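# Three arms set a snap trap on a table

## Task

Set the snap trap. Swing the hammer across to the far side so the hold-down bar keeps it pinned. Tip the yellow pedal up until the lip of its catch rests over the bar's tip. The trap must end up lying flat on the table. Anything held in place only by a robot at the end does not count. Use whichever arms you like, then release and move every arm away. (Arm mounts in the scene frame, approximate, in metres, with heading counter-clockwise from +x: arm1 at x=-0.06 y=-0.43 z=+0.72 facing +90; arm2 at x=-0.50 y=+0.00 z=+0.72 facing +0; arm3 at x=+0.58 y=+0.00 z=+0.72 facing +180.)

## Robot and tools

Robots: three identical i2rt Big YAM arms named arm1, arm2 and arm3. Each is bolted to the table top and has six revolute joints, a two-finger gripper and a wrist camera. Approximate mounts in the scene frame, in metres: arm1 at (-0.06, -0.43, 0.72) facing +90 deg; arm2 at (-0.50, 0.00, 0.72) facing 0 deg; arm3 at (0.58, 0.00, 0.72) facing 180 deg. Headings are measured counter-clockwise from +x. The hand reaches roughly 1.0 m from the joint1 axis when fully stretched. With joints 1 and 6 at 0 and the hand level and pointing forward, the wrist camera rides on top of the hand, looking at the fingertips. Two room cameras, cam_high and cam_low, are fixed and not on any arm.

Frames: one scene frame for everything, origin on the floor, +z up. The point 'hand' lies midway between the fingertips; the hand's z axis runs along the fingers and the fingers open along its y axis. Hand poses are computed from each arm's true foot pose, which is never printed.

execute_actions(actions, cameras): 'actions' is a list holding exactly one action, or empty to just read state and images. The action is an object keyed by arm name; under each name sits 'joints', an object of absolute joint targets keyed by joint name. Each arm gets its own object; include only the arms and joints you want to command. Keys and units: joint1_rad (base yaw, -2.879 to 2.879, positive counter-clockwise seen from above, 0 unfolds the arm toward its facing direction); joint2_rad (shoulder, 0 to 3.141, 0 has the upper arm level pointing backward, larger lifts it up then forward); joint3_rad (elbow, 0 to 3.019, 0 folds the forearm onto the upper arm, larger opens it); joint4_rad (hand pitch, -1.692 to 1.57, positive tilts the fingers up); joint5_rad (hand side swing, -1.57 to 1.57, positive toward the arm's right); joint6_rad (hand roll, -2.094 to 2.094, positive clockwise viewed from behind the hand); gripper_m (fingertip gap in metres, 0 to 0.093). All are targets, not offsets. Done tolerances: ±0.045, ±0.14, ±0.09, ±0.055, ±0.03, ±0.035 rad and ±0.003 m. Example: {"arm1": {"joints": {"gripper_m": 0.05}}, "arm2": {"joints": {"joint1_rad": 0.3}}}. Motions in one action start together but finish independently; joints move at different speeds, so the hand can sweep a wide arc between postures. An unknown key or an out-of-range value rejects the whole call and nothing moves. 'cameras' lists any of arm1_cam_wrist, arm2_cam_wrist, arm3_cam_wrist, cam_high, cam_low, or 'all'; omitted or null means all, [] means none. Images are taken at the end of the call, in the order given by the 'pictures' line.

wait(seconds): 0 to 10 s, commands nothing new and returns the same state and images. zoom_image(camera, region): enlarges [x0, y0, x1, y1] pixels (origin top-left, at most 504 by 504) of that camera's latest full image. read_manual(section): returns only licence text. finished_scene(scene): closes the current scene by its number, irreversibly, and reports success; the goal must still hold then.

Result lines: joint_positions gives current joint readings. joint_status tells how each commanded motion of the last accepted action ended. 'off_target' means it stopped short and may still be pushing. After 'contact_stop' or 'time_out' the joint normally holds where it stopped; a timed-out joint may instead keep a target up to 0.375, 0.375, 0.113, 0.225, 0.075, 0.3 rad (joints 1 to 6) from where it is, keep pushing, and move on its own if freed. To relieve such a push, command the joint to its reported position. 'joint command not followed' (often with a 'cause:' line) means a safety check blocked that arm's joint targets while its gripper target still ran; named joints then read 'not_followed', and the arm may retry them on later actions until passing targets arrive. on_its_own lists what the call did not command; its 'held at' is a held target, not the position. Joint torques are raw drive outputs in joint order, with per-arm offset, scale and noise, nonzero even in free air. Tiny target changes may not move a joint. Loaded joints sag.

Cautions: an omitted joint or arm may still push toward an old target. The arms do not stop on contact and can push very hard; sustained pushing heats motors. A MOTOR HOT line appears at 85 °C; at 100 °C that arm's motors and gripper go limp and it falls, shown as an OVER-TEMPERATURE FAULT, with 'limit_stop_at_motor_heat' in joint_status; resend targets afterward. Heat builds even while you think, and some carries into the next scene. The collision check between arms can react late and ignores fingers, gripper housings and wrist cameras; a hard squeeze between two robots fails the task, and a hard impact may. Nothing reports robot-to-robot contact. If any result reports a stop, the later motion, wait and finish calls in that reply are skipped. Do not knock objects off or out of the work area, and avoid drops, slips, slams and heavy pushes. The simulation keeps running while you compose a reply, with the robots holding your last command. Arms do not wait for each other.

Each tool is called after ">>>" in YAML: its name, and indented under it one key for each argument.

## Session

>>> execute_actions:
  actions: []

Scene clock: 0.00 s.
Joint torques (N m, as the arm reports them, + toward a larger angle): no reading
arm1.joint_positions: joint1_rad=+0.008 joint2_rad=+0.443 joint3_rad=+1.464 joint4_rad=-1.547 joint5_rad=-0.010 joint6_rad=-0.011 gripper_m=+0.094
arm1.joint_status: not commanded
arm1.hand: x=-0.0678 y=-0.3106 z=+1.3028 quat_wxyz=(-0.347, +0.629, -0.595, -0.360) (m; scene frame)
arm2.joint_positions: joint1_rad=-0.010 joint2_rad=+0.454 joint3_rad=+1.457 joint4_rad=-1.541 joint5_rad=-0.003 joint6_rad=-0.015 gripper_m=+0.095
arm2.joint_status: not commanded
arm2.hand: x=-0.3756 y=+0.0065 z=+1.3438 quat_wxyz=(-0.496, +0.015, -0.868, +0.003) (m; scene frame)
arm3.joint_positions: joint1_rad=+0.002 joint2_rad=+0.437 joint3_rad=+1.473 joint4_rad=-1.547 joint5_rad=-0.012 joint6_rad=-0.001 gripper_m=+0.094
arm3.joint_status: not commanded
arm3.hand: x=+0.4572 y=+0.0097 z=+1.3579 quat_wxyz=(-0.002, +0.866, -0.019, -0.500) (m; scene frame)
pictures: arm1_cam_wrist, arm2_cam_wrist, arm3_cam_wrist, cam_high, cam_low
Images, in order (width x height): arm1_cam_wrist 504x504, arm2_cam_wrist 504x504, arm3_cam_wrist 504x504, cam_high 504x504, cam_low 504x504.

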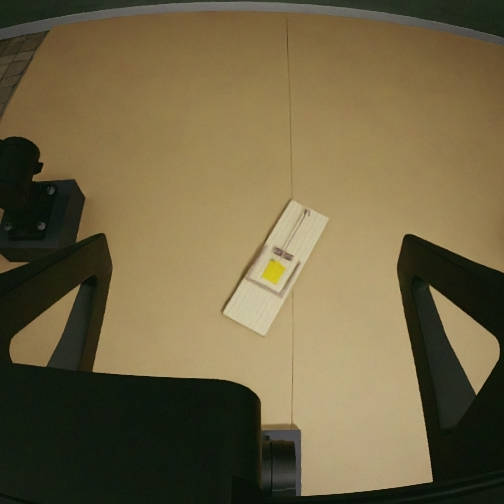

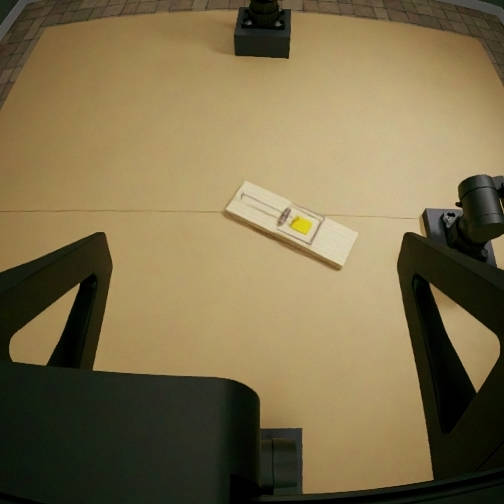

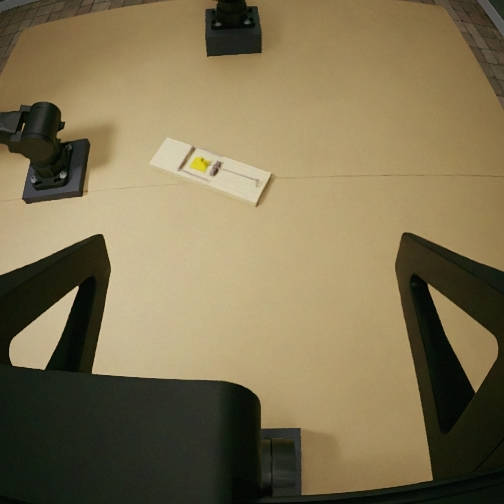

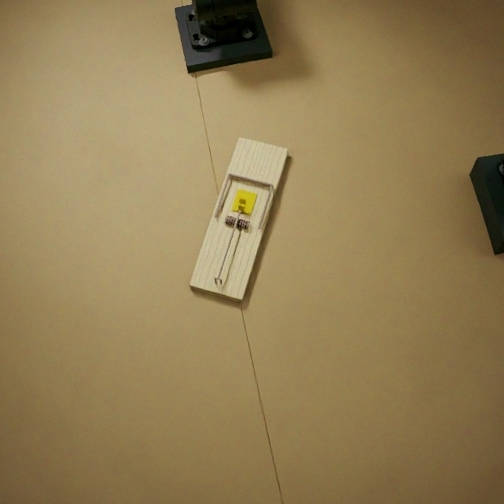

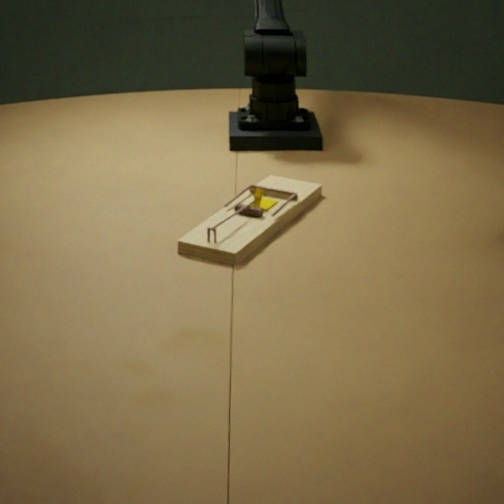

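>>> execute_actions:
  actions:
    - {"arm1":{"joints":{"joint1_rad":-0.167,"joint2_rad":1.547,"joint3_rad":0.96,"joint4_rad":-0.97,"joint6_rad":0.34,"gripper_m":0.03}},"arm2":{"joints":{"joint1_rad":-0.386,"joint2_rad":1.73,"joint3_rad":0.45,"joint4_rad":0.70,"joint6_rad":1.57,"gripper_m":0.0}}}

Scene clock: 2.80 s.
Joint torques (N m, as the arm reports them, + toward a larger angle): arm1=[ -1.57 -12.53   7.99   0.82   0.03   0.05] | arm2=[ 0.01 -9.35  3.76  3.07  0.11  0.07] | arm3=[-2.07  3.    6.79  2.24  0.05  0.01]
arm1.joint_positions: joint1_rad=-0.157 joint2_rad=+1.543 joint3_rad=+0.948 joint4_rad=-0.984 joint5_rad=-0.010 joint6_rad=+0.332 gripper_m=+0.030
arm1.joint_status: all done
arm1.hand: x=-0.0112 y=-0.0397 z=+0.7981 quat_wxyz=(+0.004, +0.527, -0.850, +0.000) (m; scene frame)
arm2.joint_positions: joint1_rad=-0.381 joint2_rad=+1.738 joint3_rad=+0.453 joint4_rad=+0.678 joint5_rad=-0.004 joint6_rad=+1.560 gripper_m=+0.001
arm2.joint_status: all done
arm2.hand: x=-0.0678 y=-0.1619 z=+0.7793 quat_wxyz=(-0.386, -0.723, -0.509, -0.264) (m; scene frame)
arm3.joint_positions: joint1_rad=+0.002 joint2_rad=+0.437 joint3_rad=+1.473 joint4_rad=-1.547 joint5_rad=-0.012 joint6_rad=-0.001 gripper_m=+0.094
arm3.joint_status: not commanded
arm3.hand: x=+0.4572 y=+0.0097 z=+1.3579 quat_wxyz=(-0.002, +0.866, -0.019, -0.500) (m; scene frame)
pictures: arm1_cam_wrist, arm2_cam_wrist, arm3_cam_wrist, cam_high, cam_low
Images, in order (width x height): arm1_cam_wrist 504x504, arm2_cam_wrist 504x504, arm3_cam_wrist 504x504, cam_high 504x504, cam_low 504x504.

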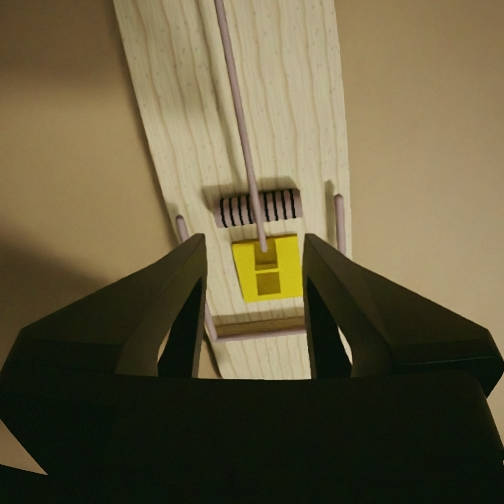

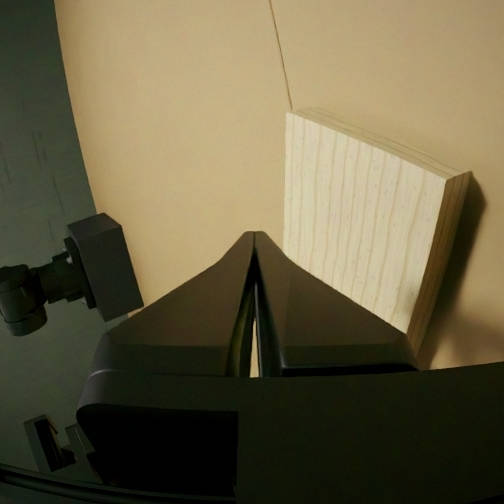

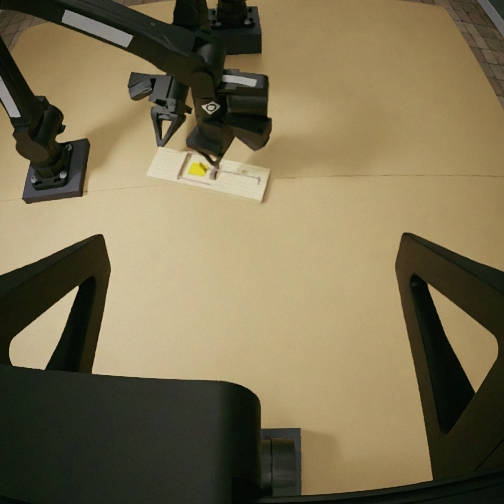

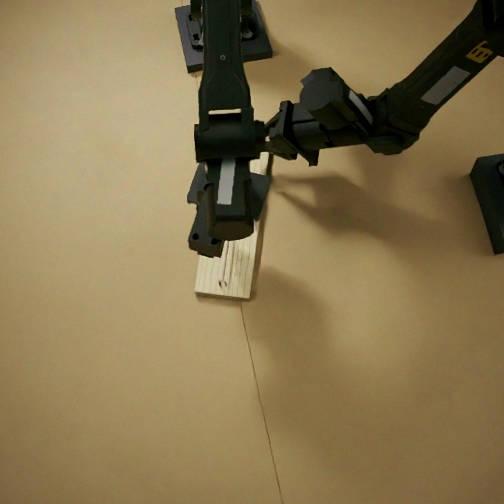

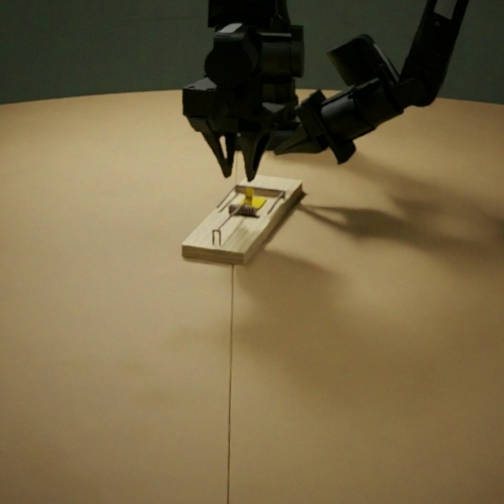

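>>> execute_actions:
  actions:
    - {"arm1":{"joints":{"joint2_rad":1.606,"joint3_rad":0.912,"joint4_rad":-0.855,"joint6_rad":0.22}},"arm2":{"joints":{"joint2_rad":2.0,"joint3_rad":0.48,"joint4_rad":0.86}}}
  cameras: ["cam_low","arm1_cam_wrist","arm3_cam_wrist"]

Scene clock: 4.03 s.
Joint torques (N m, as the arm reports them, + toward a larger angle): arm1=[ -1.79 -12.33   6.86   0.81  -0.04  -0.03] | arm2=[-0.14 -6.2   2.4   1.08  0.12  0.04] | arm3=[-2.09  3.01  6.8   2.24  0.05  0.02]
arm1.joint_positions: joint1_rad=-0.157 joint2_rad=+1.602 joint3_rad=+0.911 joint4_rad=-0.870 joint5_rad=-0.010 joint6_rad=+0.229 gripper_m=+0.030
arm1.joint_status: all done
arm1.hand: x=-0.0104 y=-0.0346 z=+0.7649 quat_wxyz=(-0.002, +0.570, -0.821, -0.007) (m; scene frame)
arm2.joint_positions: joint1_rad=-0.381 joint2_rad=+1.953 joint3_rad=+0.480 joint4_rad=+0.887 joint5_rad=-0.004 joint6_rad=+1.562 gripper_m=+0.001
arm2.joint_status: all done
arm2.hand: x=-0.0610 y=-0.1647 z=+0.7338 quat_wxyz=(-0.393, -0.719, -0.506, -0.269) (m; scene frame)
arm3.joint_positions: joint1_rad=+0.002 joint2_rad=+0.437 joint3_rad=+1.473 joint4_rad=-1.547 joint5_rad=-0.012 joint6_rad=-0.001 gripper_m=+0.094
arm3.joint_status: not commanded
arm3.hand: x=+0.4572 y=+0.0097 z=+1.3579 quat_wxyz=(-0.002, +0.866, -0.019, -0.500) (m; scene frame)
pictures: arm1_cam_wrist, arm3_cam_wrist, cam_low
Images, in order (width x height): arm1_cam_wrist 504x504, arm3_cam_wrist 504x504, cam_low 504x504.

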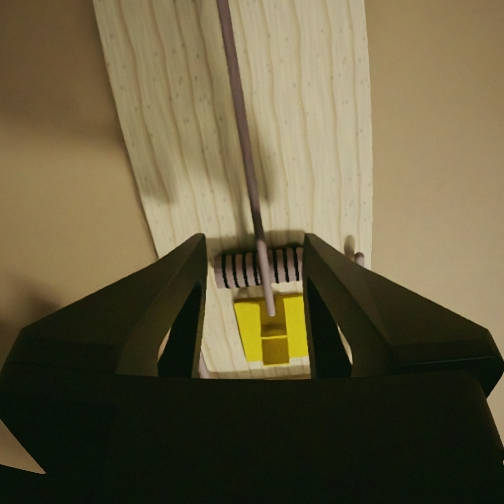

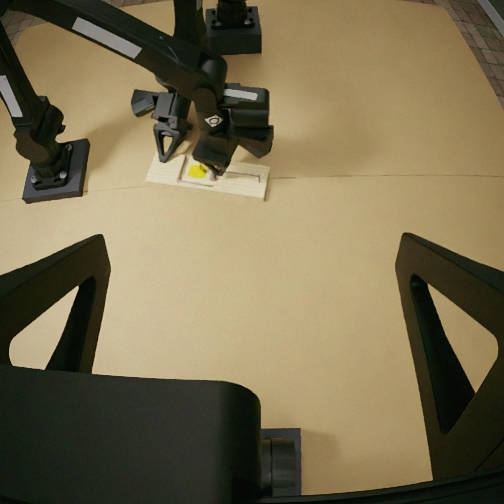

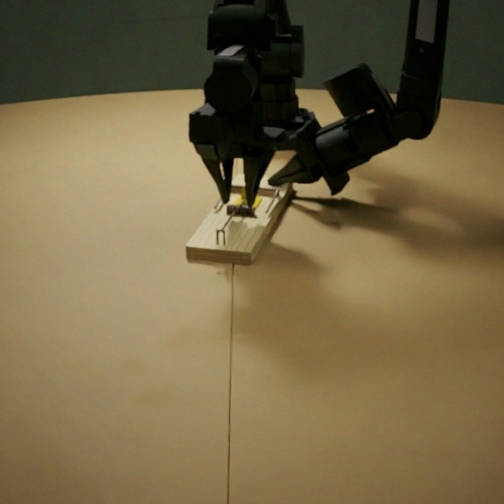

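>>> execute_actions:
  actions:
    - {"arm1":{"joints":{"joint2_rad":1.635,"joint3_rad":0.905,"joint4_rad":-0.835,"joint6_rad":0.10}}}
  cameras: []

>>> execute_actions:
  actions:
    - {"arm1":{"joints":{"gripper_m":0.002}}}
  cameras: ["cam_high","arm1_cam_wrist","cam_low"]

Scene clock: 5.20 s.
Joint torques (N m, as the arm reports them, + toward a larger angle): arm1=[ -1.48 -11.85   6.29   0.82   0.    -0.04] | arm2=[ 0.02 -6.39  2.4   1.1   0.11  0.04] | arm3=[-2.08  3.    6.78  2.24  0.05  0.02]
arm1.joint_positions: joint1_rad=-0.157 joint2_rad=+1.622 joint3_rad=+0.911 joint4_rad=-0.849 joint5_rad=-0.010 joint6_rad=+0.109 gripper_m=+0.030
arm1.joint_status: all done
arm1.hand: x=-0.0100 y=-0.0319 z=+0.7576 quat_wxyz=(-0.003, +0.619, -0.786, -0.007) (m; scene frame)
arm2.joint_positions: joint1_rad=-0.381 joint2_rad=+1.953 joint3_rad=+0.480 joint4_rad=+0.887 joint5_rad=-0.004 joint6_rad=+1.562 gripper_m=+0.001
arm2.joint_status: not commanded
arm2.hand: x=-0.0610 y=-0.1647 z=+0.7338 quat_wxyz=(-0.393, -0.719, -0.506, -0.269) (m; scene frame)
arm3.joint_positions: joint1_rad=+0.002 joint2_rad=+0.437 joint3_rad=+1.473 joint4_rad=-1.547 joint5_rad=-0.012 joint6_rad=-0.001 gripper_m=+0.094
arm3.joint_status: not commanded
arm3.hand: x=+0.4572 y=+0.0097 z=+1.3579 quat_wxyz=(-0.002, +0.866, -0.019, -0.500) (m; scene frame)
pictures: none
No camera images: the call's "cameras" was empty. Leave "cameras" out to get every camera's image.

Scene clock: 5.77 s.
Joint torques (N m, as the arm reports them, + toward a larger angle): arm1=[ -1.09 -12.01   6.41   1.04  -0.05   0.01] | arm2=[ 0.01 -6.28  2.35  1.08  0.12  0.03] | arm3=[-2.08  2.97  6.79  2.25  0.06  0.02]
arm1.joint_positions: joint1_rad=-0.157 joint2_rad=+1.622 joint3_rad=+0.911 joint4_rad=-0.849 joint5_rad=-0.009 joint6_rad=+0.105 gripper_m=+0.002
arm1.joint_status: all done
arm1.hand: x=-0.0097 y=-0.0320 z=+0.7576 quat_wxyz=(-0.003, +0.620, -0.785, -0.007) (m; scene frame)
arm2.joint_positions: joint1_rad=-0.381 joint2_rad=+1.954 joint3_rad=+0.481 joint4_rad=+0.887 joint5_rad=-0.004 joint6_rad=+1.562 gripper_m=+0.001
arm2.joint_status: not commanded
arm2.hand: x=-0.0607 y=-0.1648 z=+0.7338 quat_wxyz=(-0.393, -0.719, -0.506, -0.269) (m; scene frame)
arm3.joint_positions: joint1_rad=+0.002 joint2_rad=+0.437 joint3_rad=+1.473 joint4_rad=-1.547 joint5_rad=-0.012 joint6_rad=-0.001 gripper_m=+0.094
arm3.joint_status: not commanded
arm3.hand: x=+0.4572 y=+0.0097 z=+1.3579 quat_wxyz=(-0.002, +0.866, -0.019, -0.500) (m; scene frame)
pictures: arm1_cam_wrist, cam_high, cam_low
Images, in order (width x height): arm1_cam_wrist 504x504, cam_high 504x504, cam_low 504x504.

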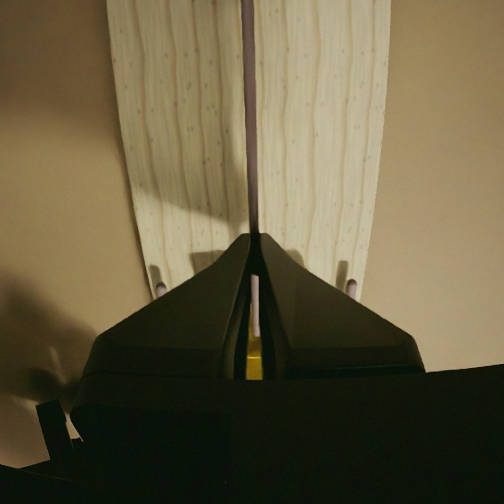

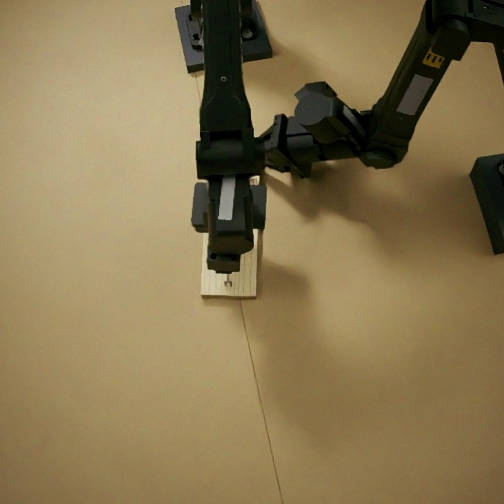

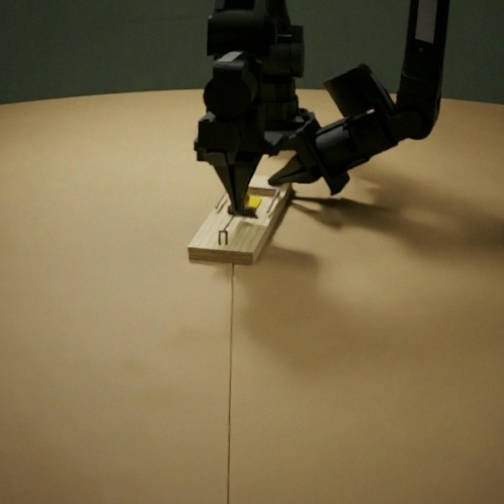

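>>> execute_actions:
  actions:
    - {"arm1":{"joints":{"gripper_m":0.02}}}
  cameras: []

>>> execute_actions:
  actions:
    - {"arm1":{"joints":{"joint2_rad":1.662,"joint3_rad":0.895,"joint4_rad":-0.815}}}
  cameras: []

>>> execute_actions:
  actions:
    - {"arm1":{"joints":{"gripper_m":0.002}}}
  cameras: ["arm1_cam_wrist"]

Scene clock: 6.33 s.
Joint torques (N m, as the arm reports them, + toward a larger angle): arm1=[ -1.36 -12.61   6.13   0.87  -0.09   0.  ] | arm2=[-0.05 -6.41  2.34  1.09  0.11  0.04] | arm3=[-2.07  2.99  6.79  2.24  0.05  0.02]
arm1.joint_positions: joint1_rad=-0.157 joint2_rad=+1.622 joint3_rad=+0.911 joint4_rad=-0.849 joint5_rad=-0.009 joint6_rad=+0.105 gripper_m=+0.020
arm1.joint_status: all done
arm1.hand: x=-0.0097 y=-0.0320 z=+0.7576 quat_wxyz=(-0.003, +0.620, -0.785, -0.007) (m; scene frame)
arm2.joint_positions: joint1_rad=-0.381 joint2_rad=+1.954 joint3_rad=+0.481 joint4_rad=+0.887 joint5_rad=-0.004 joint6_rad=+1.562 gripper_m=+0.001
arm2.joint_status: not commanded
arm2.hand: x=-0.0607 y=-0.1648 z=+0.7338 quat_wxyz=(-0.393, -0.719, -0.506, -0.269) (m; scene frame)
arm3.joint_positions: joint1_rad=+0.002 joint2_rad=+0.437 joint3_rad=+1.473 joint4_rad=-1.547 joint5_rad=-0.012 joint6_rad=-0.001 gripper_m=+0.094
arm3.joint_status: not commanded
arm3.hand: x=+0.4572 y=+0.0097 z=+1.3579 quat_wxyz=(-0.002, +0.866, -0.019, -0.500) (m; scene frame)
pictures: none
No camera images: the call's "cameras" was empty. Leave "cameras" out to get every camera's image.

Scene clock: 6.97 s.
Joint torques (N m, as the arm reports them, + toward a larger angle): arm1=[ -1.05 -12.4    5.99   0.78  -0.01  -0.04] | arm2=[ 0.05 -6.12  2.35  1.06  0.09  0.05] | arm3=[-2.08  3.03  6.79  2.26  0.05  0.01]
arm1.joint_positions: joint1_rad=-0.157 joint2_rad=+1.647 joint3_rad=+0.901 joint4_rad=-0.826 joint5_rad=-0.009 joint6_rad=+0.105 gripper_m=+0.020
arm1.joint_status: all done
arm1.hand: x=-0.0100 y=-0.0347 z=+0.7448 quat_wxyz=(+0.001, +0.620, -0.785, -0.002) (m; scene frame)
arm2.joint_positions: joint1_rad=-0.381 joint2_rad=+1.954 joint3_rad=+0.481 joint4_rad=+0.887 joint5_rad=-0.004 joint6_rad=+1.562 gripper_m=+0.001
arm2.joint_status: not commanded
arm2.hand: x=-0.0607 y=-0.1648 z=+0.7338 quat_wxyz=(-0.393, -0.719, -0.506, -0.269) (m; scene frame)
arm3.joint_positions: joint1_rad=+0.002 joint2_rad=+0.437 joint3_rad=+1.473 joint4_rad=-1.547 joint5_rad=-0.012 joint6_rad=-0.001 gripper_m=+0.094
arm3.joint_status: not commanded
arm3.hand: x=+0.4572 y=+0.0097 z=+1.3579 quat_wxyz=(-0.002, +0.866, -0.019, -0.500) (m; scene frame)
pictures: none
No camera images: the call's "cameras" was empty. Leave "cameras" out to get every camera's image.

Scene clock: 7.53 s.
Joint torques (N m, as the arm reports them, + toward a larger angle): arm1=[ -1.54 -12.47   5.91   0.83   0.04   0.1 ] | arm2=[-0.1  -6.13  2.32  1.09  0.1   0.04] | arm3=[-2.1   2.99  6.79  2.25  0.05  0.02]
arm1.joint_positions: joint1_rad=-0.157 joint2_rad=+1.647 joint3_rad=+0.901 joint4_rad=-0.826 joint5_rad=-0.011 joint6_rad=+0.099 gripper_m=+0.002
arm1.joint_status: all done
arm1.hand: x=-0.0103 y=-0.0347 z=+0.7448 quat_wxyz=(+0.002, +0.622, -0.783, -0.003) (m; scene frame)
arm2.joint_positions: joint1_rad=-0.381 joint2_rad=+1.954 joint3_rad=+0.481 joint4_rad=+0.887 joint5_rad=-0.004 joint6_rad=+1.562 gripper_m=+0.001
arm2.joint_status: not commanded
arm2.hand: x=-0.0607 y=-0.1648 z=+0.7338 quat_wxyz=(-0.393, -0.719, -0.506, -0.269) (m; scene frame)
arm3.joint_positions: joint1_rad=+0.002 joint2_rad=+0.437 joint3_rad=+1.473 joint4_rad=-1.547 joint5_rad=-0.012 joint6_rad=-0.001 gripper_m=+0.094
arm3.joint_status: not commanded
arm3.hand: x=+0.4572 y=+0.0097 z=+1.3579 quat_wxyz=(-0.002, +0.866, -0.019, -0.500) (m; scene frame)
pictures: arm1_cam_wrist
Images, in order (width x height): arm1_cam_wrist 504x504.

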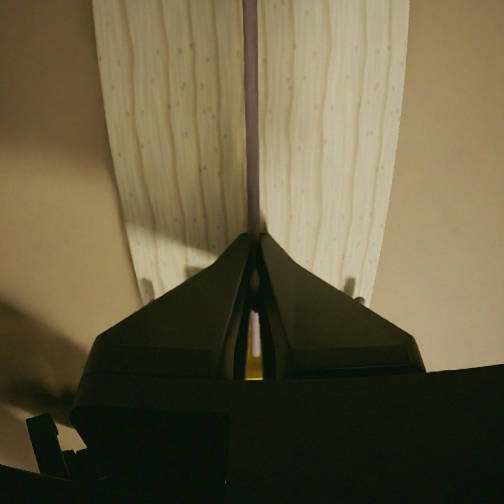

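>>> execute_actions:
  actions:
    - {"arm1":{"joints":{"joint2_rad":1.587,"joint3_rad":1.04,"joint4_rad":-1.005}}}
  cameras: ["cam_low"]

>>> execute_actions:
  actions:
    - {"arm1":{"joints":{"joint1_rad":-0.178,"joint2_rad":1.665,"joint3_rad":1.215,"joint4_rad":-1.105}}}
  cameras: ["cam_low"]

>>> execute_actions:
  actions:
    - {"arm1":{"joints":{"joint1_rad":-0.186,"joint2_rad":1.80,"joint3_rad":1.373,"joint4_rad":-1.13}}}
  cameras: ["cam_low","arm3_cam_wrist"]

Scene clock: 8.73 s.
Joint torques (N m, as the arm reports them, + toward a larger angle): arm1=[ -1.52 -14.27  10.    -0.04  -0.07   0.11] | arm2=[ 0.07 -6.31  2.37  1.1   0.06  0.06] | arm3=[-2.07  3.    6.79  2.25  0.05  0.02]
arm1.joint_positions: joint1_rad=-0.157 joint2_rad=+1.594 joint3_rad=+0.999 joint4_rad=-0.989 joint5_rad=-0.008 joint6_rad=+0.096 gripper_m=+0.002
arm1.joint_status: all done
arm1.hand: x=-0.0084 y=-0.0217 z=+0.7947 quat_wxyz=(+0.005, +0.623, -0.782, +0.002) (m; scene frame)
arm2.joint_positions: joint1_rad=-0.381 joint2_rad=+1.954 joint3_rad=+0.481 joint4_rad=+0.887 joint5_rad=-0.003 joint6_rad=+1.562 gripper_m=+0.001
arm2.joint_status: not commanded
arm2.hand: x=-0.0608 y=-0.1650 z=+0.7339 quat_wxyz=(-0.394, -0.719, -0.505, -0.269) (m; scene frame)
arm3.joint_positions: joint1_rad=+0.002 joint2_rad=+0.437 joint3_rad=+1.473 joint4_rad=-1.547 joint5_rad=-0.012 joint6_rad=-0.001 gripper_m=+0.094
arm3.joint_status: not commanded
arm3.hand: x=+0.4572 y=+0.0097 z=+1.3579 quat_wxyz=(-0.002, +0.866, -0.019, -0.500) (m; scene frame)
pictures: cam_low
Images, in order (width x height): cam_low 504x504.

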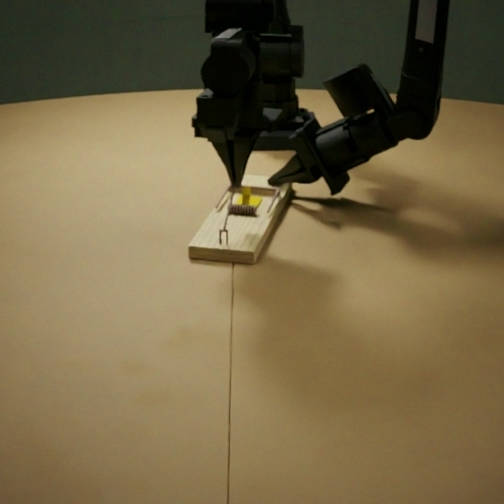

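Scene clock: 9.63 s.
Joint torques (N m, as the arm reports them, + toward a larger angle): arm1=[ -2.02 -14.59  11.14   0.69  -0.07   0.06] | arm2=[-0.05 -6.2   2.21  1.02  0.46  0.05] | arm3=[-2.07  2.99  6.8   2.25  0.05  0.02]
arm1.joint_positions: joint1_rad=-0.167 joint2_rad=+1.655 joint3_rad=+1.165 joint4_rad=-1.119 joint5_rad=-0.009 joint6_rad=+0.095 gripper_m=+0.002
arm1.joint_status: all done
arm1.hand: x=+0.0006 y=+0.0147 z=+0.8242 quat_wxyz=(+0.014, +0.620, -0.785, +0.010) (m; scene frame)
arm2.joint_positions: joint1_rad=-0.381 joint2_rad=+1.954 joint3_rad=+0.482 joint4_rad=+0.888 joint5_rad=-0.013 joint6_rad=+1.562 gripper_m=+0.001
arm2.joint_status: not commanded
arm2.hand: x=-0.0594 y=-0.1632 z=+0.7340 quat_wxyz=(-0.392, -0.717, -0.508, -0.273) (m; scene frame)
arm3.joint_positions: joint1_rad=+0.002 joint2_rad=+0.437 joint3_rad=+1.473 joint4_rad=-1.547 joint5_rad=-0.012 joint6_rad=-0.001 gripper_m=+0.094
arm3.joint_status: not commanded
arm3.hand: x=+0.4572 y=+0.0097 z=+1.3579 quat_wxyz=(-0.002, +0.866, -0.019, -0.500) (m; scene frame)
pictures: cam_low
Images, in order (width x height): cam_low 504x504.

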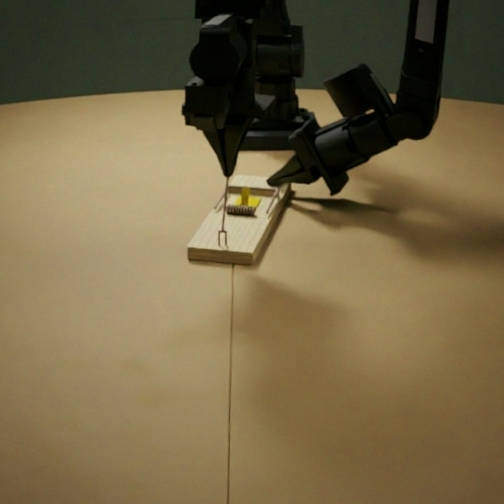

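Scene clock: 10.40 s.
Joint torques (N m, as the arm reports them, + toward a larger angle): arm1=[ -2.52 -15.97  10.37   0.81  -0.09   0.07] | arm2=[-0.07 -6.7   2.13  1.09  0.41  0.05] | arm3=[-2.08  3.    6.8   2.25  0.05  0.02]
arm1.joint_positions: joint1_rad=-0.175 joint2_rad=+1.784 joint3_rad=+1.338 joint4_rad=-1.137 joint5_rad=-0.008 joint6_rad=+0.095 gripper_m=+0.002
arm1.joint_status: all done
arm1.hand: x=+0.0129 y=+0.0745 z=+0.8235 quat_wxyz=(+0.005, +0.617, -0.787, +0.001) (m; scene frame)
arm2.joint_positions: joint1_rad=-0.381 joint2_rad=+1.955 joint3_rad=+0.483 joint4_rad=+0.888 joint5_rad=-0.013 joint6_rad=+1.562 gripper_m=+0.001
arm2.joint_status: not commanded
arm2.hand: x=-0.0592 y=-0.1634 z=+0.7338 quat_wxyz=(-0.392, -0.717, -0.507, -0.273) (m; scene frame)
arm3.joint_positions: joint1_rad=+0.002 joint2_rad=+0.437 joint3_rad=+1.473 joint4_rad=-1.547 joint5_rad=-0.012 joint6_rad=-0.001 gripper_m=+0.094
arm3.joint_status: not commanded
arm3.hand: x=+0.4572 y=+0.0097 z=+1.3579 quat_wxyz=(-0.002, +0.866, -0.019, -0.500) (m; scene frame)
pictures: arm3_cam_wrist, cam_low
Images, in order (width x height): arm3_cam_wrist 504x504, cam_low 504x504.

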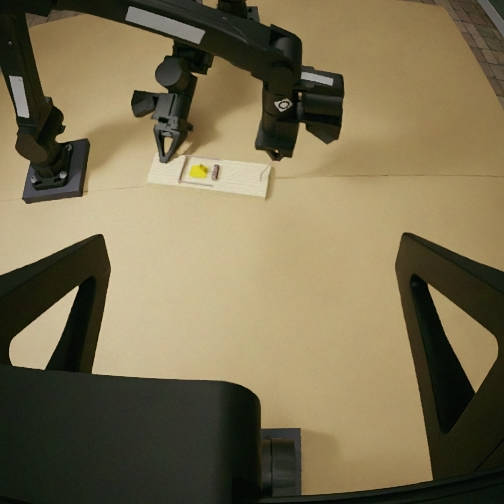

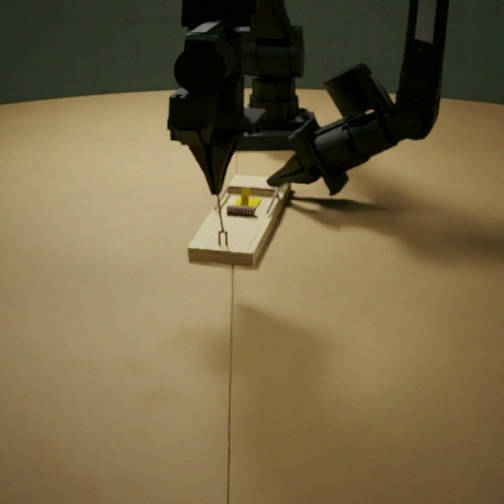

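>>> execute_actions:
  actions:
    - {"arm1":{"joints":{"joint1_rad":-0.19,"joint2_rad":1.905,"joint3_rad":1.44,"joint4_rad":-1.07}}}
  cameras: []

>>> execute_actions:
  actions:
    - {"arm1":{"joints":{"gripper_m":0.014}},"arm2":{"joints":{"joint2_rad":1.8}}}
  cameras: []

>>> execute_actions:
  actions:
    - {"arm1":{"joints":{"joint1_rad":0.25,"joint2_rad":1.4,"joint3_rad":1.2,"joint4_rad":-1.3}}}
  cameras: ["cam_low","cam_high"]

Scene clock: 11.33 s.
Joint torques (N m, as the arm reports them, + toward a larger angle): arm1=[ -1.31 -17.04  10.26   0.74  -0.2    0.09] | arm2=[-0.01 -6.5   2.11  1.02  0.44  0.05] | arm3=[-2.09  2.99  6.79  2.24  0.05  0.01]
arm1.joint_positions: joint1_rad=-0.178 joint2_rad=+1.887 joint3_rad=+1.406 joint4_rad=-1.079 joint5_rad=-0.005 joint6_rad=+0.089 gripper_m=+0.002
arm1.joint_status: all done
arm1.hand: x=+0.0203 y=+0.1093 z=+0.7943 quat_wxyz=(-0.004, +0.618, -0.786, -0.005) (m; scene frame)
arm2.joint_positions: joint1_rad=-0.381 joint2_rad=+1.955 joint3_rad=+0.483 joint4_rad=+0.888 joint5_rad=-0.013 joint6_rad=+1.562 gripper_m=+0.001
arm2.joint_status: not commanded
arm2.hand: x=-0.0592 y=-0.1634 z=+0.7338 quat_wxyz=(-0.392, -0.717, -0.507, -0.273) (m; scene frame)
arm3.joint_positions: joint1_rad=+0.002 joint2_rad=+0.437 joint3_rad=+1.473 joint4_rad=-1.547 joint5_rad=-0.012 joint6_rad=-0.001 gripper_m=+0.094
arm3.joint_status: not commanded
arm3.hand: x=+0.4572 y=+0.0097 z=+1.3579 quat_wxyz=(-0.002, +0.866, -0.019, -0.500) (m; scene frame)
pictures: none
No camera images: the call's "cameras" was empty. Leave "cameras" out to get every camera's image.

Scene clock: 12.27 s.
Joint torques (N m, as the arm reports them, + toward a larger angle): arm1=[ -1.61 -17.91  10.34   0.64  -0.13   0.16] | arm2=[-0.23 -8.94  3.77  2.15  0.21  0.03] | arm3=[-2.11  3.01  6.79  2.24  0.05  0.02]
arm1.joint_positions: joint1_rad=-0.178 joint2_rad=+1.887 joint3_rad=+1.406 joint4_rad=-1.079 joint5_rad=-0.008 joint6_rad=+0.091 gripper_m=+0.014
arm1.joint_status: all done
arm1.hand: x=+0.0199 y=+0.1093 z=+0.7943 quat_wxyz=(-0.004, +0.617, -0.787, -0.006) (m; scene frame)
arm2.joint_positions: joint1_rad=-0.381 joint2_rad=+1.796 joint3_rad=+0.482 joint4_rad=+0.864 joint5_rad=-0.007 joint6_rad=+1.562 gripper_m=+0.001
arm2.joint_status: all done
arm2.hand: x=-0.0398 y=-0.1712 z=+0.8018 quat_wxyz=(-0.441, -0.690, -0.487, -0.304) (m; scene frame)
arm3.joint_positions: joint1_rad=+0.002 joint2_rad=+0.437 joint3_rad=+1.473 joint4_rad=-1.547 joint5_rad=-0.012 joint6_rad=-0.001 gripper_m=+0.094
arm3.joint_status: not commanded
arm3.hand: x=+0.4572 y=+0.0097 z=+1.3579 quat_wxyz=(-0.002, +0.866, -0.019, -0.500) (m; scene frame)
pictures: none
No camera images: the call's "cameras" was empty. Leave "cameras" out to get every camera's image.

Scene clock: 13.67 s.
Joint torques (N m, as the arm reports them, + toward a larger angle): arm1=[ -1.35 -11.03   8.78   0.23   0.05   0.11] | arm2=[ 0.16 -9.01  3.66  2.16  0.2   0.03] | arm3=[-2.06  3.01  6.8   2.24  0.05  0.02]
arm1.joint_positions: joint1_rad=+0.264 joint2_rad=+1.389 joint3_rad=+1.201 joint4_rad=-1.288 joint5_rad=-0.012 joint6_rad=+0.093 gripper_m=+0.014
arm1.joint_status: all done
arm1.hand: x=-0.1829 y=-0.0301 z=+0.9459 quat_wxyz=(-0.024, +0.773, -0.632, -0.042) (m; scene frame)
arm2.joint_positions: joint1_rad=-0.381 joint2_rad=+1.796 joint3_rad=+0.482 joint4_rad=+0.864 joint5_rad=-0.007 joint6_rad=+1.562 gripper_m=+0.001
arm2.joint_status: not commanded
arm2.hand: x=-0.0398 y=-0.1712 z=+0.8018 quat_wxyz=(-0.441, -0.690, -0.487, -0.304) (m; scene frame)
arm3.joint_positions: joint1_rad=+0.002 joint2_rad=+0.437 joint3_rad=+1.473 joint4_rad=-1.547 joint5_rad=-0.012 joint6_rad=-0.001 gripper_m=+0.094
arm3.joint_status: not commanded
arm3.hand: x=+0.4572 y=+0.0097 z=+1.3579 quat_wxyz=(-0.002, +0.866, -0.019, -0.500) (m; scene frame)
pictures: cam_high, cam_low
Images, in order (width x height): cam_high 504x504, cam_low 504x504.

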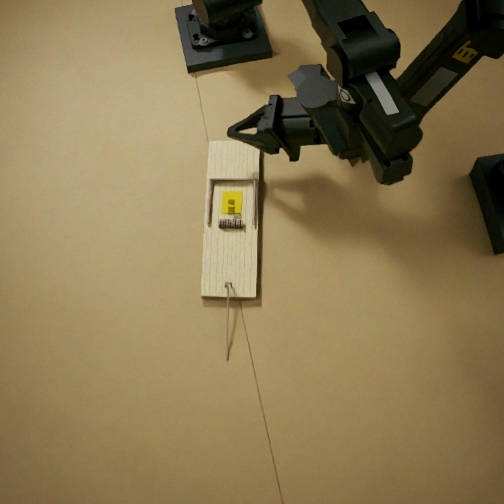

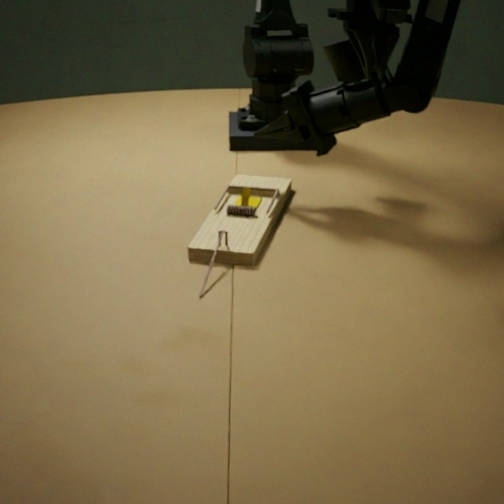

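>>> execute_actions:
  actions:
    - {"arm1":{"joints":{"joint1_rad":-0.13,"joint2_rad":1.30,"joint3_rad":0.705,"joint4_rad":-0.96,"joint6_rad":1.72,"gripper_m":0.025}},"arm2":{"joints":{"joint1_rad":-0.40,"joint2_rad":1.76,"joint3_rad":0.64,"joint4_rad":0.5}},"arm3":{"joints":{"joint1_rad":-0.016,"joint2_rad":1.65,"joint3_rad":0.62,"joint4_rad":0.72,"joint6_rad":1.57,"gripper_m":0}}}
  cameras: []

>>> execute_actions:
  actions:
    - {"arm2":{"joints":{"joint2_rad":1.96,"joint3_rad":0.60}},"arm3":{"joints":{"joint2_rad":1.84}}}

Scene clock: 16.37 s.
Joint torques (N m, as the arm reports them, + toward a larger angle): arm1=[ 1.68 -8.11  6.17  0.27 -0.16  0.05] | arm2=[  2.12 -11.7    8.1    2.86  -0.21  -0.03] | arm3=[ -2.83 -11.46   5.45   3.06   0.08   0.  ]
arm1.joint_positions: joint1_rad=-0.154 joint2_rad=+1.293 joint3_rad=+0.721 joint4_rad=-0.955 joint5_rad=-0.003 joint6_rad=+1.714 gripper_m=+0.025
arm1.joint_status: all done
arm1.hand: x=-0.0208 y=-0.1174 z=+0.8079 quat_wxyz=(+0.000, -0.134, -0.991, -0.023) (m; scene frame)
arm2.joint_positions: joint1_rad=-0.417 joint2_rad=+1.779 joint3_rad=+0.597 joint4_rad=+0.482 joint5_rad=+0.005 joint6_rad=+1.571 gripper_m=+0.001
arm2.joint_status: all done
arm2.hand: x=-0.0390 y=-0.1934 z=+0.7693 quat_wxyz=(-0.357, -0.752, -0.502, -0.233) (m; scene frame)
arm3.joint_positions: joint1_rad=-0.006 joint2_rad=+1.636 joint3_rad=+0.622 joint4_rad=+0.698 joint5_rad=-0.012 joint6_rad=+1.560 gripper_m=+0.000
arm3.joint_status: all done
arm3.hand: x=+0.0296 y=+0.0292 z=+0.8952 quat_wxyz=(+0.405, +0.563, -0.587, -0.419) (m; scene frame)
pictures: none
No camera images: the call's "cameras" was empty. Leave "cameras" out to get every camera's image.

Scene clock: 17.40 s.
Joint torques (N m, as the arm reports them, + toward a larger angle): arm1=[ 0.78 -7.66  7.01  0.15 -0.01  0.  ] | arm2=[ 1.83 -4.96  3.    0.49 -0.07 -0.06] | arm3=[ -2.84 -13.21   3.89   2.51   0.1    0.02]
arm1.joint_positions: joint1_rad=-0.144 joint2_rad=+1.293 joint3_rad=+0.709 joint4_rad=-0.955 joint5_rad=-0.008 joint6_rad=+1.715 gripper_m=+0.025
arm1.joint_status: not commanded
arm1.hand: x=-0.0255 y=-0.1226 z=+0.8037 quat_wxyz=(+0.002, -0.129, -0.991, -0.017) (m; scene frame)
arm2.joint_positions: joint1_rad=-0.412 joint2_rad=+1.886 joint3_rad=+0.612 joint4_rad=+0.538 joint5_rad=+0.000 joint6_rad=+1.572 gripper_m=+0.001
arm2.joint_status: all done
arm2.hand: x=-0.0389 y=-0.1900 z=+0.7333 quat_wxyz=(-0.342, -0.757, -0.508, -0.226) (m; scene frame)
arm3.joint_positions: joint1_rad=-0.006 joint2_rad=+1.842 joint3_rad=+0.622 joint4_rad=+0.707 joint5_rad=-0.012 joint6_rad=+1.562 gripper_m=+0.000
arm3.joint_status: all done
arm3.hand: x=+0.0464 y=+0.0273 z=+0.7902 quat_wxyz=(+0.349, +0.599, -0.626, -0.358) (m; scene frame)
pictures: arm1_cam_wrist, arm2_cam_wrist, arm3_cam_wrist, cam_high, cam_low
Images, in order (width x height): arm1_cam_wrist 504x504, arm2_cam_wrist 504x504, arm3_cam_wrist 504x504, cam_high 504x504, cam_low 504x504.

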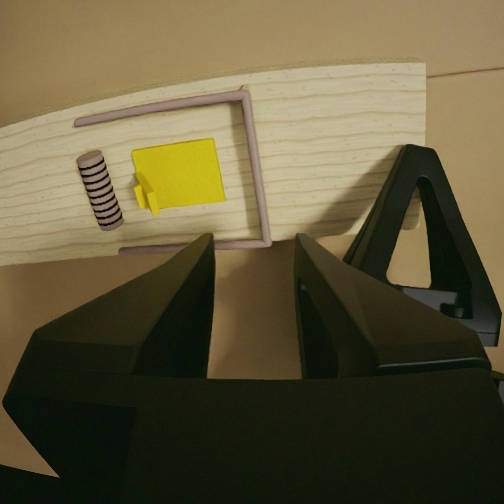

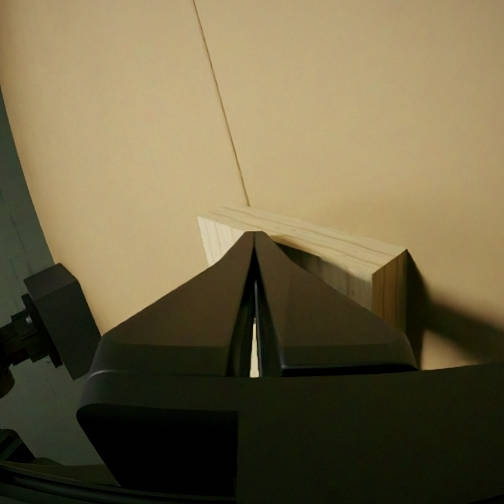

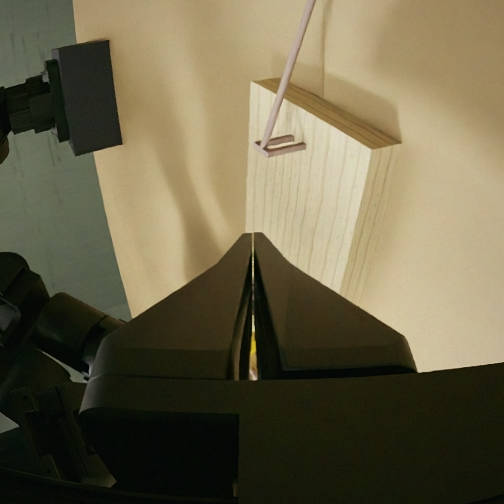

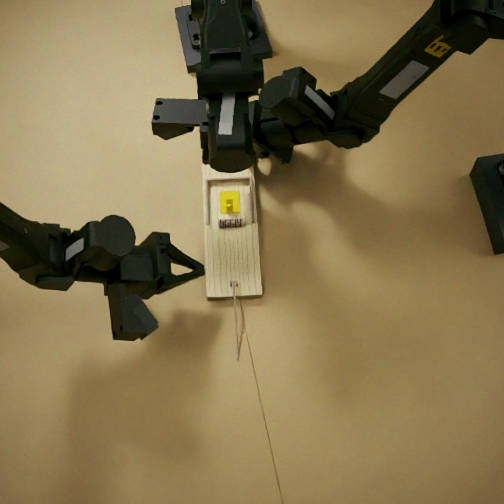

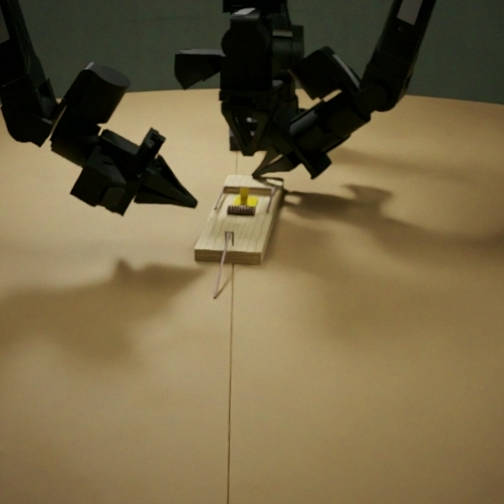

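>>> execute_actions:
  actions:
    - {"arm1":{"joints":{"joint1_rad":-0.2,"joint6_rad":1.58}},"arm2":{"joints":{"joint1_rad":-0.39,"joint2_rad":1.9,"joint3_rad":0.51,"joint4_rad":1.03}},"arm3":{"joints":{"joint1_rad":-0.03,"joint2_rad":1.93,"joint3_rad":0.70,"joint4_rad":0.86}}}
  cameras: []

>>> execute_actions:
  actions:
    - {"arm2":{"joints":{"joint2_rad":2.12}},"arm3":{"joints":{"joint2_rad":2.1,"joint3_rad":0.67}}}
  cameras: ["arm1_cam_wrist","cam_high","cam_low"]

Scene clock: 18.87 s.
Joint torques (N m, as the arm reports them, + toward a larger angle): arm1=[-1.75 -7.72  6.85  0.12  0.03 -0.05] | arm2=[  1.51 -10.33   3.28   3.22  -0.07  -0.08] | arm3=[ -2.61 -12.86   5.57   3.03   0.09   0.02]
arm1.joint_positions: joint1_rad=-0.191 joint2_rad=+1.293 joint3_rad=+0.709 joint4_rad=-0.955 joint5_rad=-0.009 joint6_rad=+1.589 gripper_m=+0.025
arm1.joint_status: all done
arm1.hand: x=-0.0111 y=-0.1246 z=+0.8038 quat_wxyz=(+0.001, -0.090, -0.996, -0.017) (m; scene frame)
arm2.joint_positions: joint1_rad=-0.400 joint2_rad=+1.902 joint3_rad=+0.509 joint4_rad=+1.008 joint5_rad=+0.000 joint6_rad=+1.572 gripper_m=+0.001
arm2.joint_status: all done
arm2.hand: x=-0.0310 y=-0.1865 z=+0.7919 quat_wxyz=(-0.466, -0.683, -0.465, -0.314) (m; scene frame)
arm3.joint_positions: joint1_rad=-0.022 joint2_rad=+1.911 joint3_rad=+0.680 joint4_rad=+0.838 joint5_rad=-0.012 joint6_rad=+1.562 gripper_m=+0.000
arm3.joint_status: all done
arm3.hand: x=+0.0144 y=+0.0382 z=+0.8025 quat_wxyz=(+0.380, +0.572, -0.607, -0.398) (m; scene frame)
pictures: none
No camera images: the call's "cameras" was empty. Leave "cameras" out to get every camera's image.

Scene clock: 19.73 s.
Joint torques (N m, as the arm reports them, + toward a larger angle): arm1=[-0.82 -7.59  7.02  0.26  0.03 -0.02] | arm2=[ 1.31 -5.94  1.14  0.66 -0.05 -0.08] | arm3=[ -2.6  -10.24   2.07   1.13   0.08   0.  ]
arm1.joint_positions: joint1_rad=-0.191 joint2_rad=+1.293 joint3_rad=+0.709 joint4_rad=-0.955 joint5_rad=-0.009 joint6_rad=+1.589 gripper_m=+0.025
arm1.joint_status: not commanded
arm1.hand: x=-0.0111 y=-0.1246 z=+0.8038 quat_wxyz=(+0.001, -0.090, -0.996, -0.017) (m; scene frame)
arm2.joint_positions: joint1_rad=-0.400 joint2_rad=+2.061 joint3_rad=+0.519 joint4_rad=+1.069 joint5_rad=+0.000 joint6_rad=+1.573 gripper_m=+0.001
arm2.joint_status: all done
arm2.hand: x=-0.0442 y=-0.1815 z=+0.7326 quat_wxyz=(-0.436, -0.703, -0.479, -0.294) (m; scene frame)
arm3.joint_positions: joint1_rad=-0.022 joint2_rad=+2.037 joint3_rad=+0.682 joint4_rad=+0.883 joint5_rad=-0.012 joint6_rad=+1.563 gripper_m=+0.000
arm3.joint_status: all done
arm3.hand: x=+0.0281 y=+0.0368 z=+0.7453 quat_wxyz=(+0.358, +0.586, -0.623, -0.373) (m; scene frame)
pictures: arm1_cam_wrist, cam_high, cam_low
Images, in order (width x height): arm1_cam_wrist 504x504, cam_high 504x504, cam_low 504x504.

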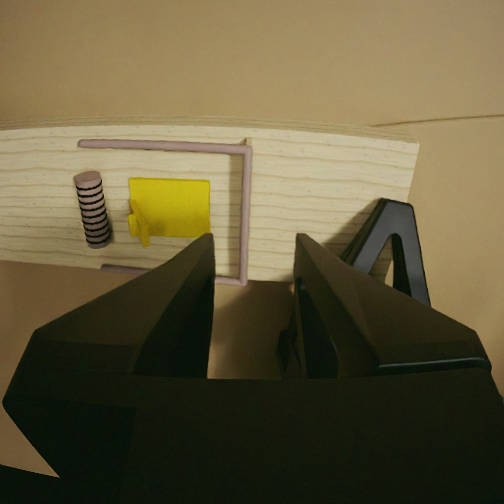

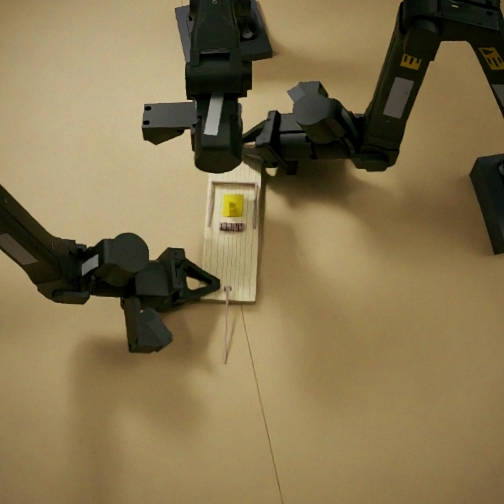

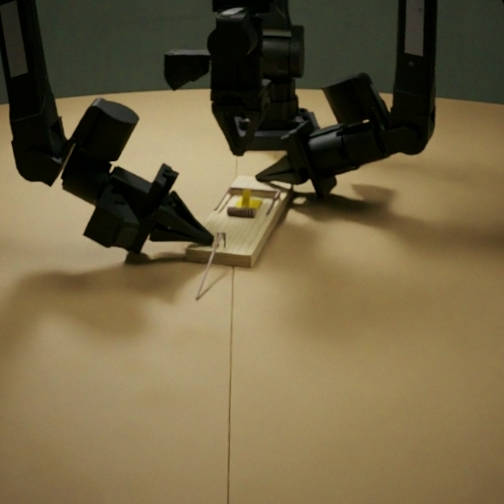

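>>> execute_actions:
  actions:
    - {"arm1":{"joints":{"joint1_rad":-0.148,"joint6_rad":1.66,"joint2_rad":1.41,"joint3_rad":0.665,"joint4_rad":-0.82}}}
  cameras: ["arm1_cam_wrist","cam_low"]

Scene clock: 20.73 s.
Joint torques (N m, as the arm reports them, + toward a larger angle): arm1=[ 1.48 -8.78  6.51  0.8   0.    0.05] | arm2=[ 1.42 -6.03  1.23  0.68 -0.04 -0.08] | arm3=[ -2.57 -10.26   2.07   1.12   0.08   0.  ]
arm1.joint_positions: joint1_rad=-0.159 joint2_rad=+1.414 joint3_rad=+0.665 joint4_rad=-0.834 joint5_rad=-0.009 joint6_rad=+1.651 gripper_m=+0.025
arm1.joint_status: all done
arm1.hand: x=-0.0212 y=-0.1257 z=+0.7564 quat_wxyz=(+0.003, -0.105, -0.994, +0.004) (m; scene frame)
arm2.joint_positions: joint1_rad=-0.400 joint2_rad=+2.061 joint3_rad=+0.519 joint4_rad=+1.069 joint5_rad=+0.000 joint6_rad=+1.573 gripper_m=+0.001
arm2.joint_status: not commanded
arm2.hand: x=-0.0442 y=-0.1815 z=+0.7326 quat_wxyz=(-0.436, -0.703, -0.479, -0.294) (m; scene frame)
arm3.joint_positions: joint1_rad=-0.022 joint2_rad=+2.037 joint3_rad=+0.682 joint4_rad=+0.883 joint5_rad=-0.012 joint6_rad=+1.563 gripper_m=+0.000
arm3.joint_status: not commanded
arm3.hand: x=+0.0281 y=+0.0368 z=+0.7453 quat_wxyz=(+0.358, +0.586, -0.623, -0.373) (m; scene frame)
pictures: arm1_cam_wrist, cam_low
Images, in order (width x height): arm1_cam_wrist 504x504, cam_low 504x504.

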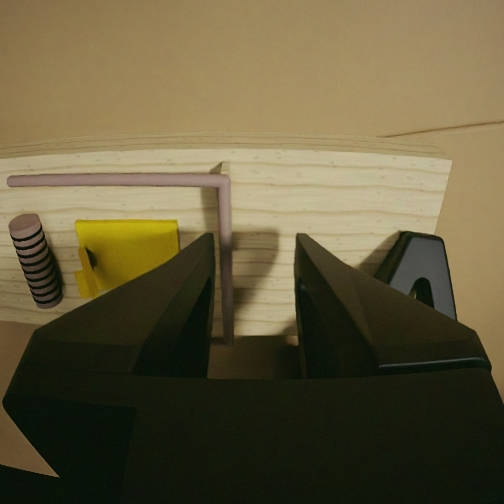

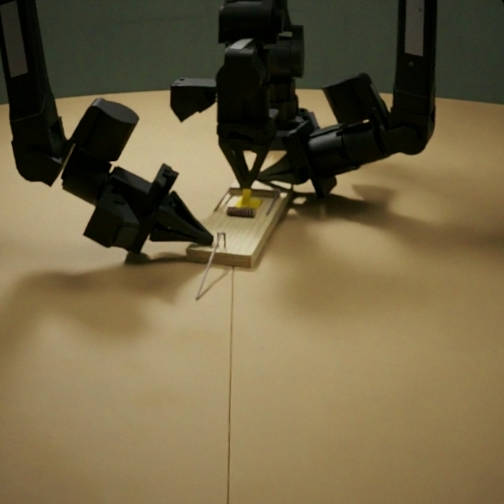

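>>> execute_actions:
  actions:
    - {"arm1":{"joints":{"joint1_rad":-0.13,"joint2_rad":1.465,"joint3_rad":0.69,"joint4_rad":-0.765}}}
  cameras: ["arm1_cam_wrist"]

>>> execute_actions:
  actions:
    - {"arm1":{"joints":{"gripper_m":0.0}}}
  cameras: ["arm1_cam_wrist"]

Scene clock: 22.17 s.
Joint torques (N m, as the arm reports them, + toward a larger angle): arm1=[ 0.16 -9.1   8.11  1.17  0.04  0.15] | arm2=[ 1.55 -5.99  1.22  0.63 -0.04 -0.08] | arm3=[ -2.59 -10.28   2.07   1.11   0.08   0.  ]
arm1.joint_positions: joint1_rad=-0.143 joint2_rad=+1.454 joint3_rad=+0.665 joint4_rad=-0.780 joint5_rad=-0.009 joint6_rad=+1.652 gripper_m=+0.025
arm1.joint_status: all done
arm1.hand: x=-0.0251 y=-0.1172 z=+0.7446 quat_wxyz=(+0.003, -0.098, -0.995, -0.002) (m; scene frame)
arm2.joint_positions: joint1_rad=-0.400 joint2_rad=+2.061 joint3_rad=+0.519 joint4_rad=+1.069 joint5_rad=+0.000 joint6_rad=+1.573 gripper_m=+0.001
arm2.joint_status: not commanded
arm2.hand: x=-0.0442 y=-0.1815 z=+0.7326 quat_wxyz=(-0.436, -0.703, -0.479, -0.294) (m; scene frame)
arm3.joint_positions: joint1_rad=-0.022 joint2_rad=+2.037 joint3_rad=+0.682 joint4_rad=+0.883 joint5_rad=-0.012 joint6_rad=+1.563 gripper_m=+0.000
arm3.joint_status: not commanded
arm3.hand: x=+0.0281 y=+0.0368 z=+0.7453 quat_wxyz=(+0.358, +0.586, -0.623, -0.373) (m; scene frame)
pictures: arm1_cam_wrist
Images, in order (width x height): arm1_cam_wrist 504x504.

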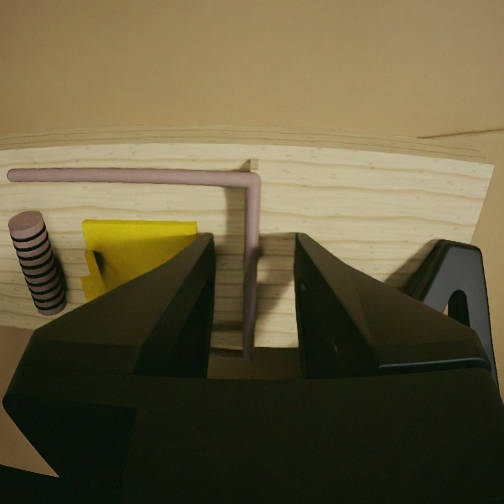

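Scene clock: 22.73 s.
Joint torques (N m, as the arm reports them, + toward a larger angle): arm1=[ 0.66 -8.28  7.63  0.75  0.05  0.11] | arm2=[ 1.36 -6.17  1.16  0.59 -0.01 -0.08] | arm3=[ -2.57 -10.23   2.06   1.12   0.08   0.  ]
arm1.joint_positions: joint1_rad=-0.143 joint2_rad=+1.455 joint3_rad=+0.667 joint4_rad=-0.777 joint5_rad=-0.008 joint6_rad=+1.658 gripper_m=+0.002
arm1.joint_status: all done
arm1.hand: x=-0.0249 y=-0.1154 z=+0.7450 quat_wxyz=(+0.002, -0.101, -0.995, -0.005) (m; scene frame)
arm2.joint_positions: joint1_rad=-0.400 joint2_rad=+2.061 joint3_rad=+0.519 joint4_rad=+1.070 joint5_rad=-0.001 joint6_rad=+1.573 gripper_m=+0.001
arm2.joint_status: not commanded
arm2.hand: x=-0.0442 y=-0.1813 z=+0.7325 quat_wxyz=(-0.436, -0.703, -0.479, -0.294) (m; scene frame)
arm3.joint_positions: joint1_rad=-0.022 joint2_rad=+2.037 joint3_rad=+0.682 joint4_rad=+0.883 joint5_rad=-0.012 joint6_rad=+1.563 gripper_m=+0.000
arm3.joint_status: not commanded
arm3.hand: x=+0.0281 y=+0.0370 z=+0.7452 quat_wxyz=(+0.358, +0.586, -0.624, -0.374) (m; scene frame)
pictures: arm1_cam_wrist
Images, in order (width x height): arm1_cam_wrist 504x504.

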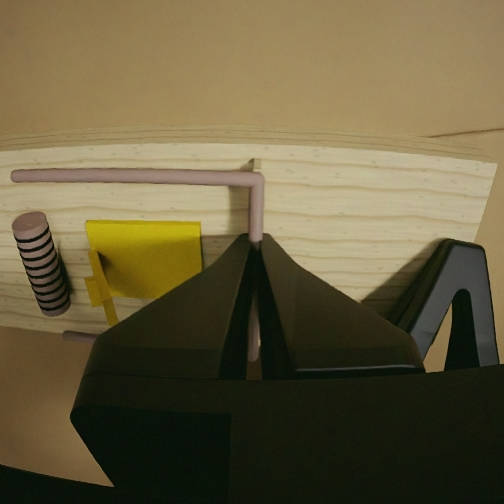

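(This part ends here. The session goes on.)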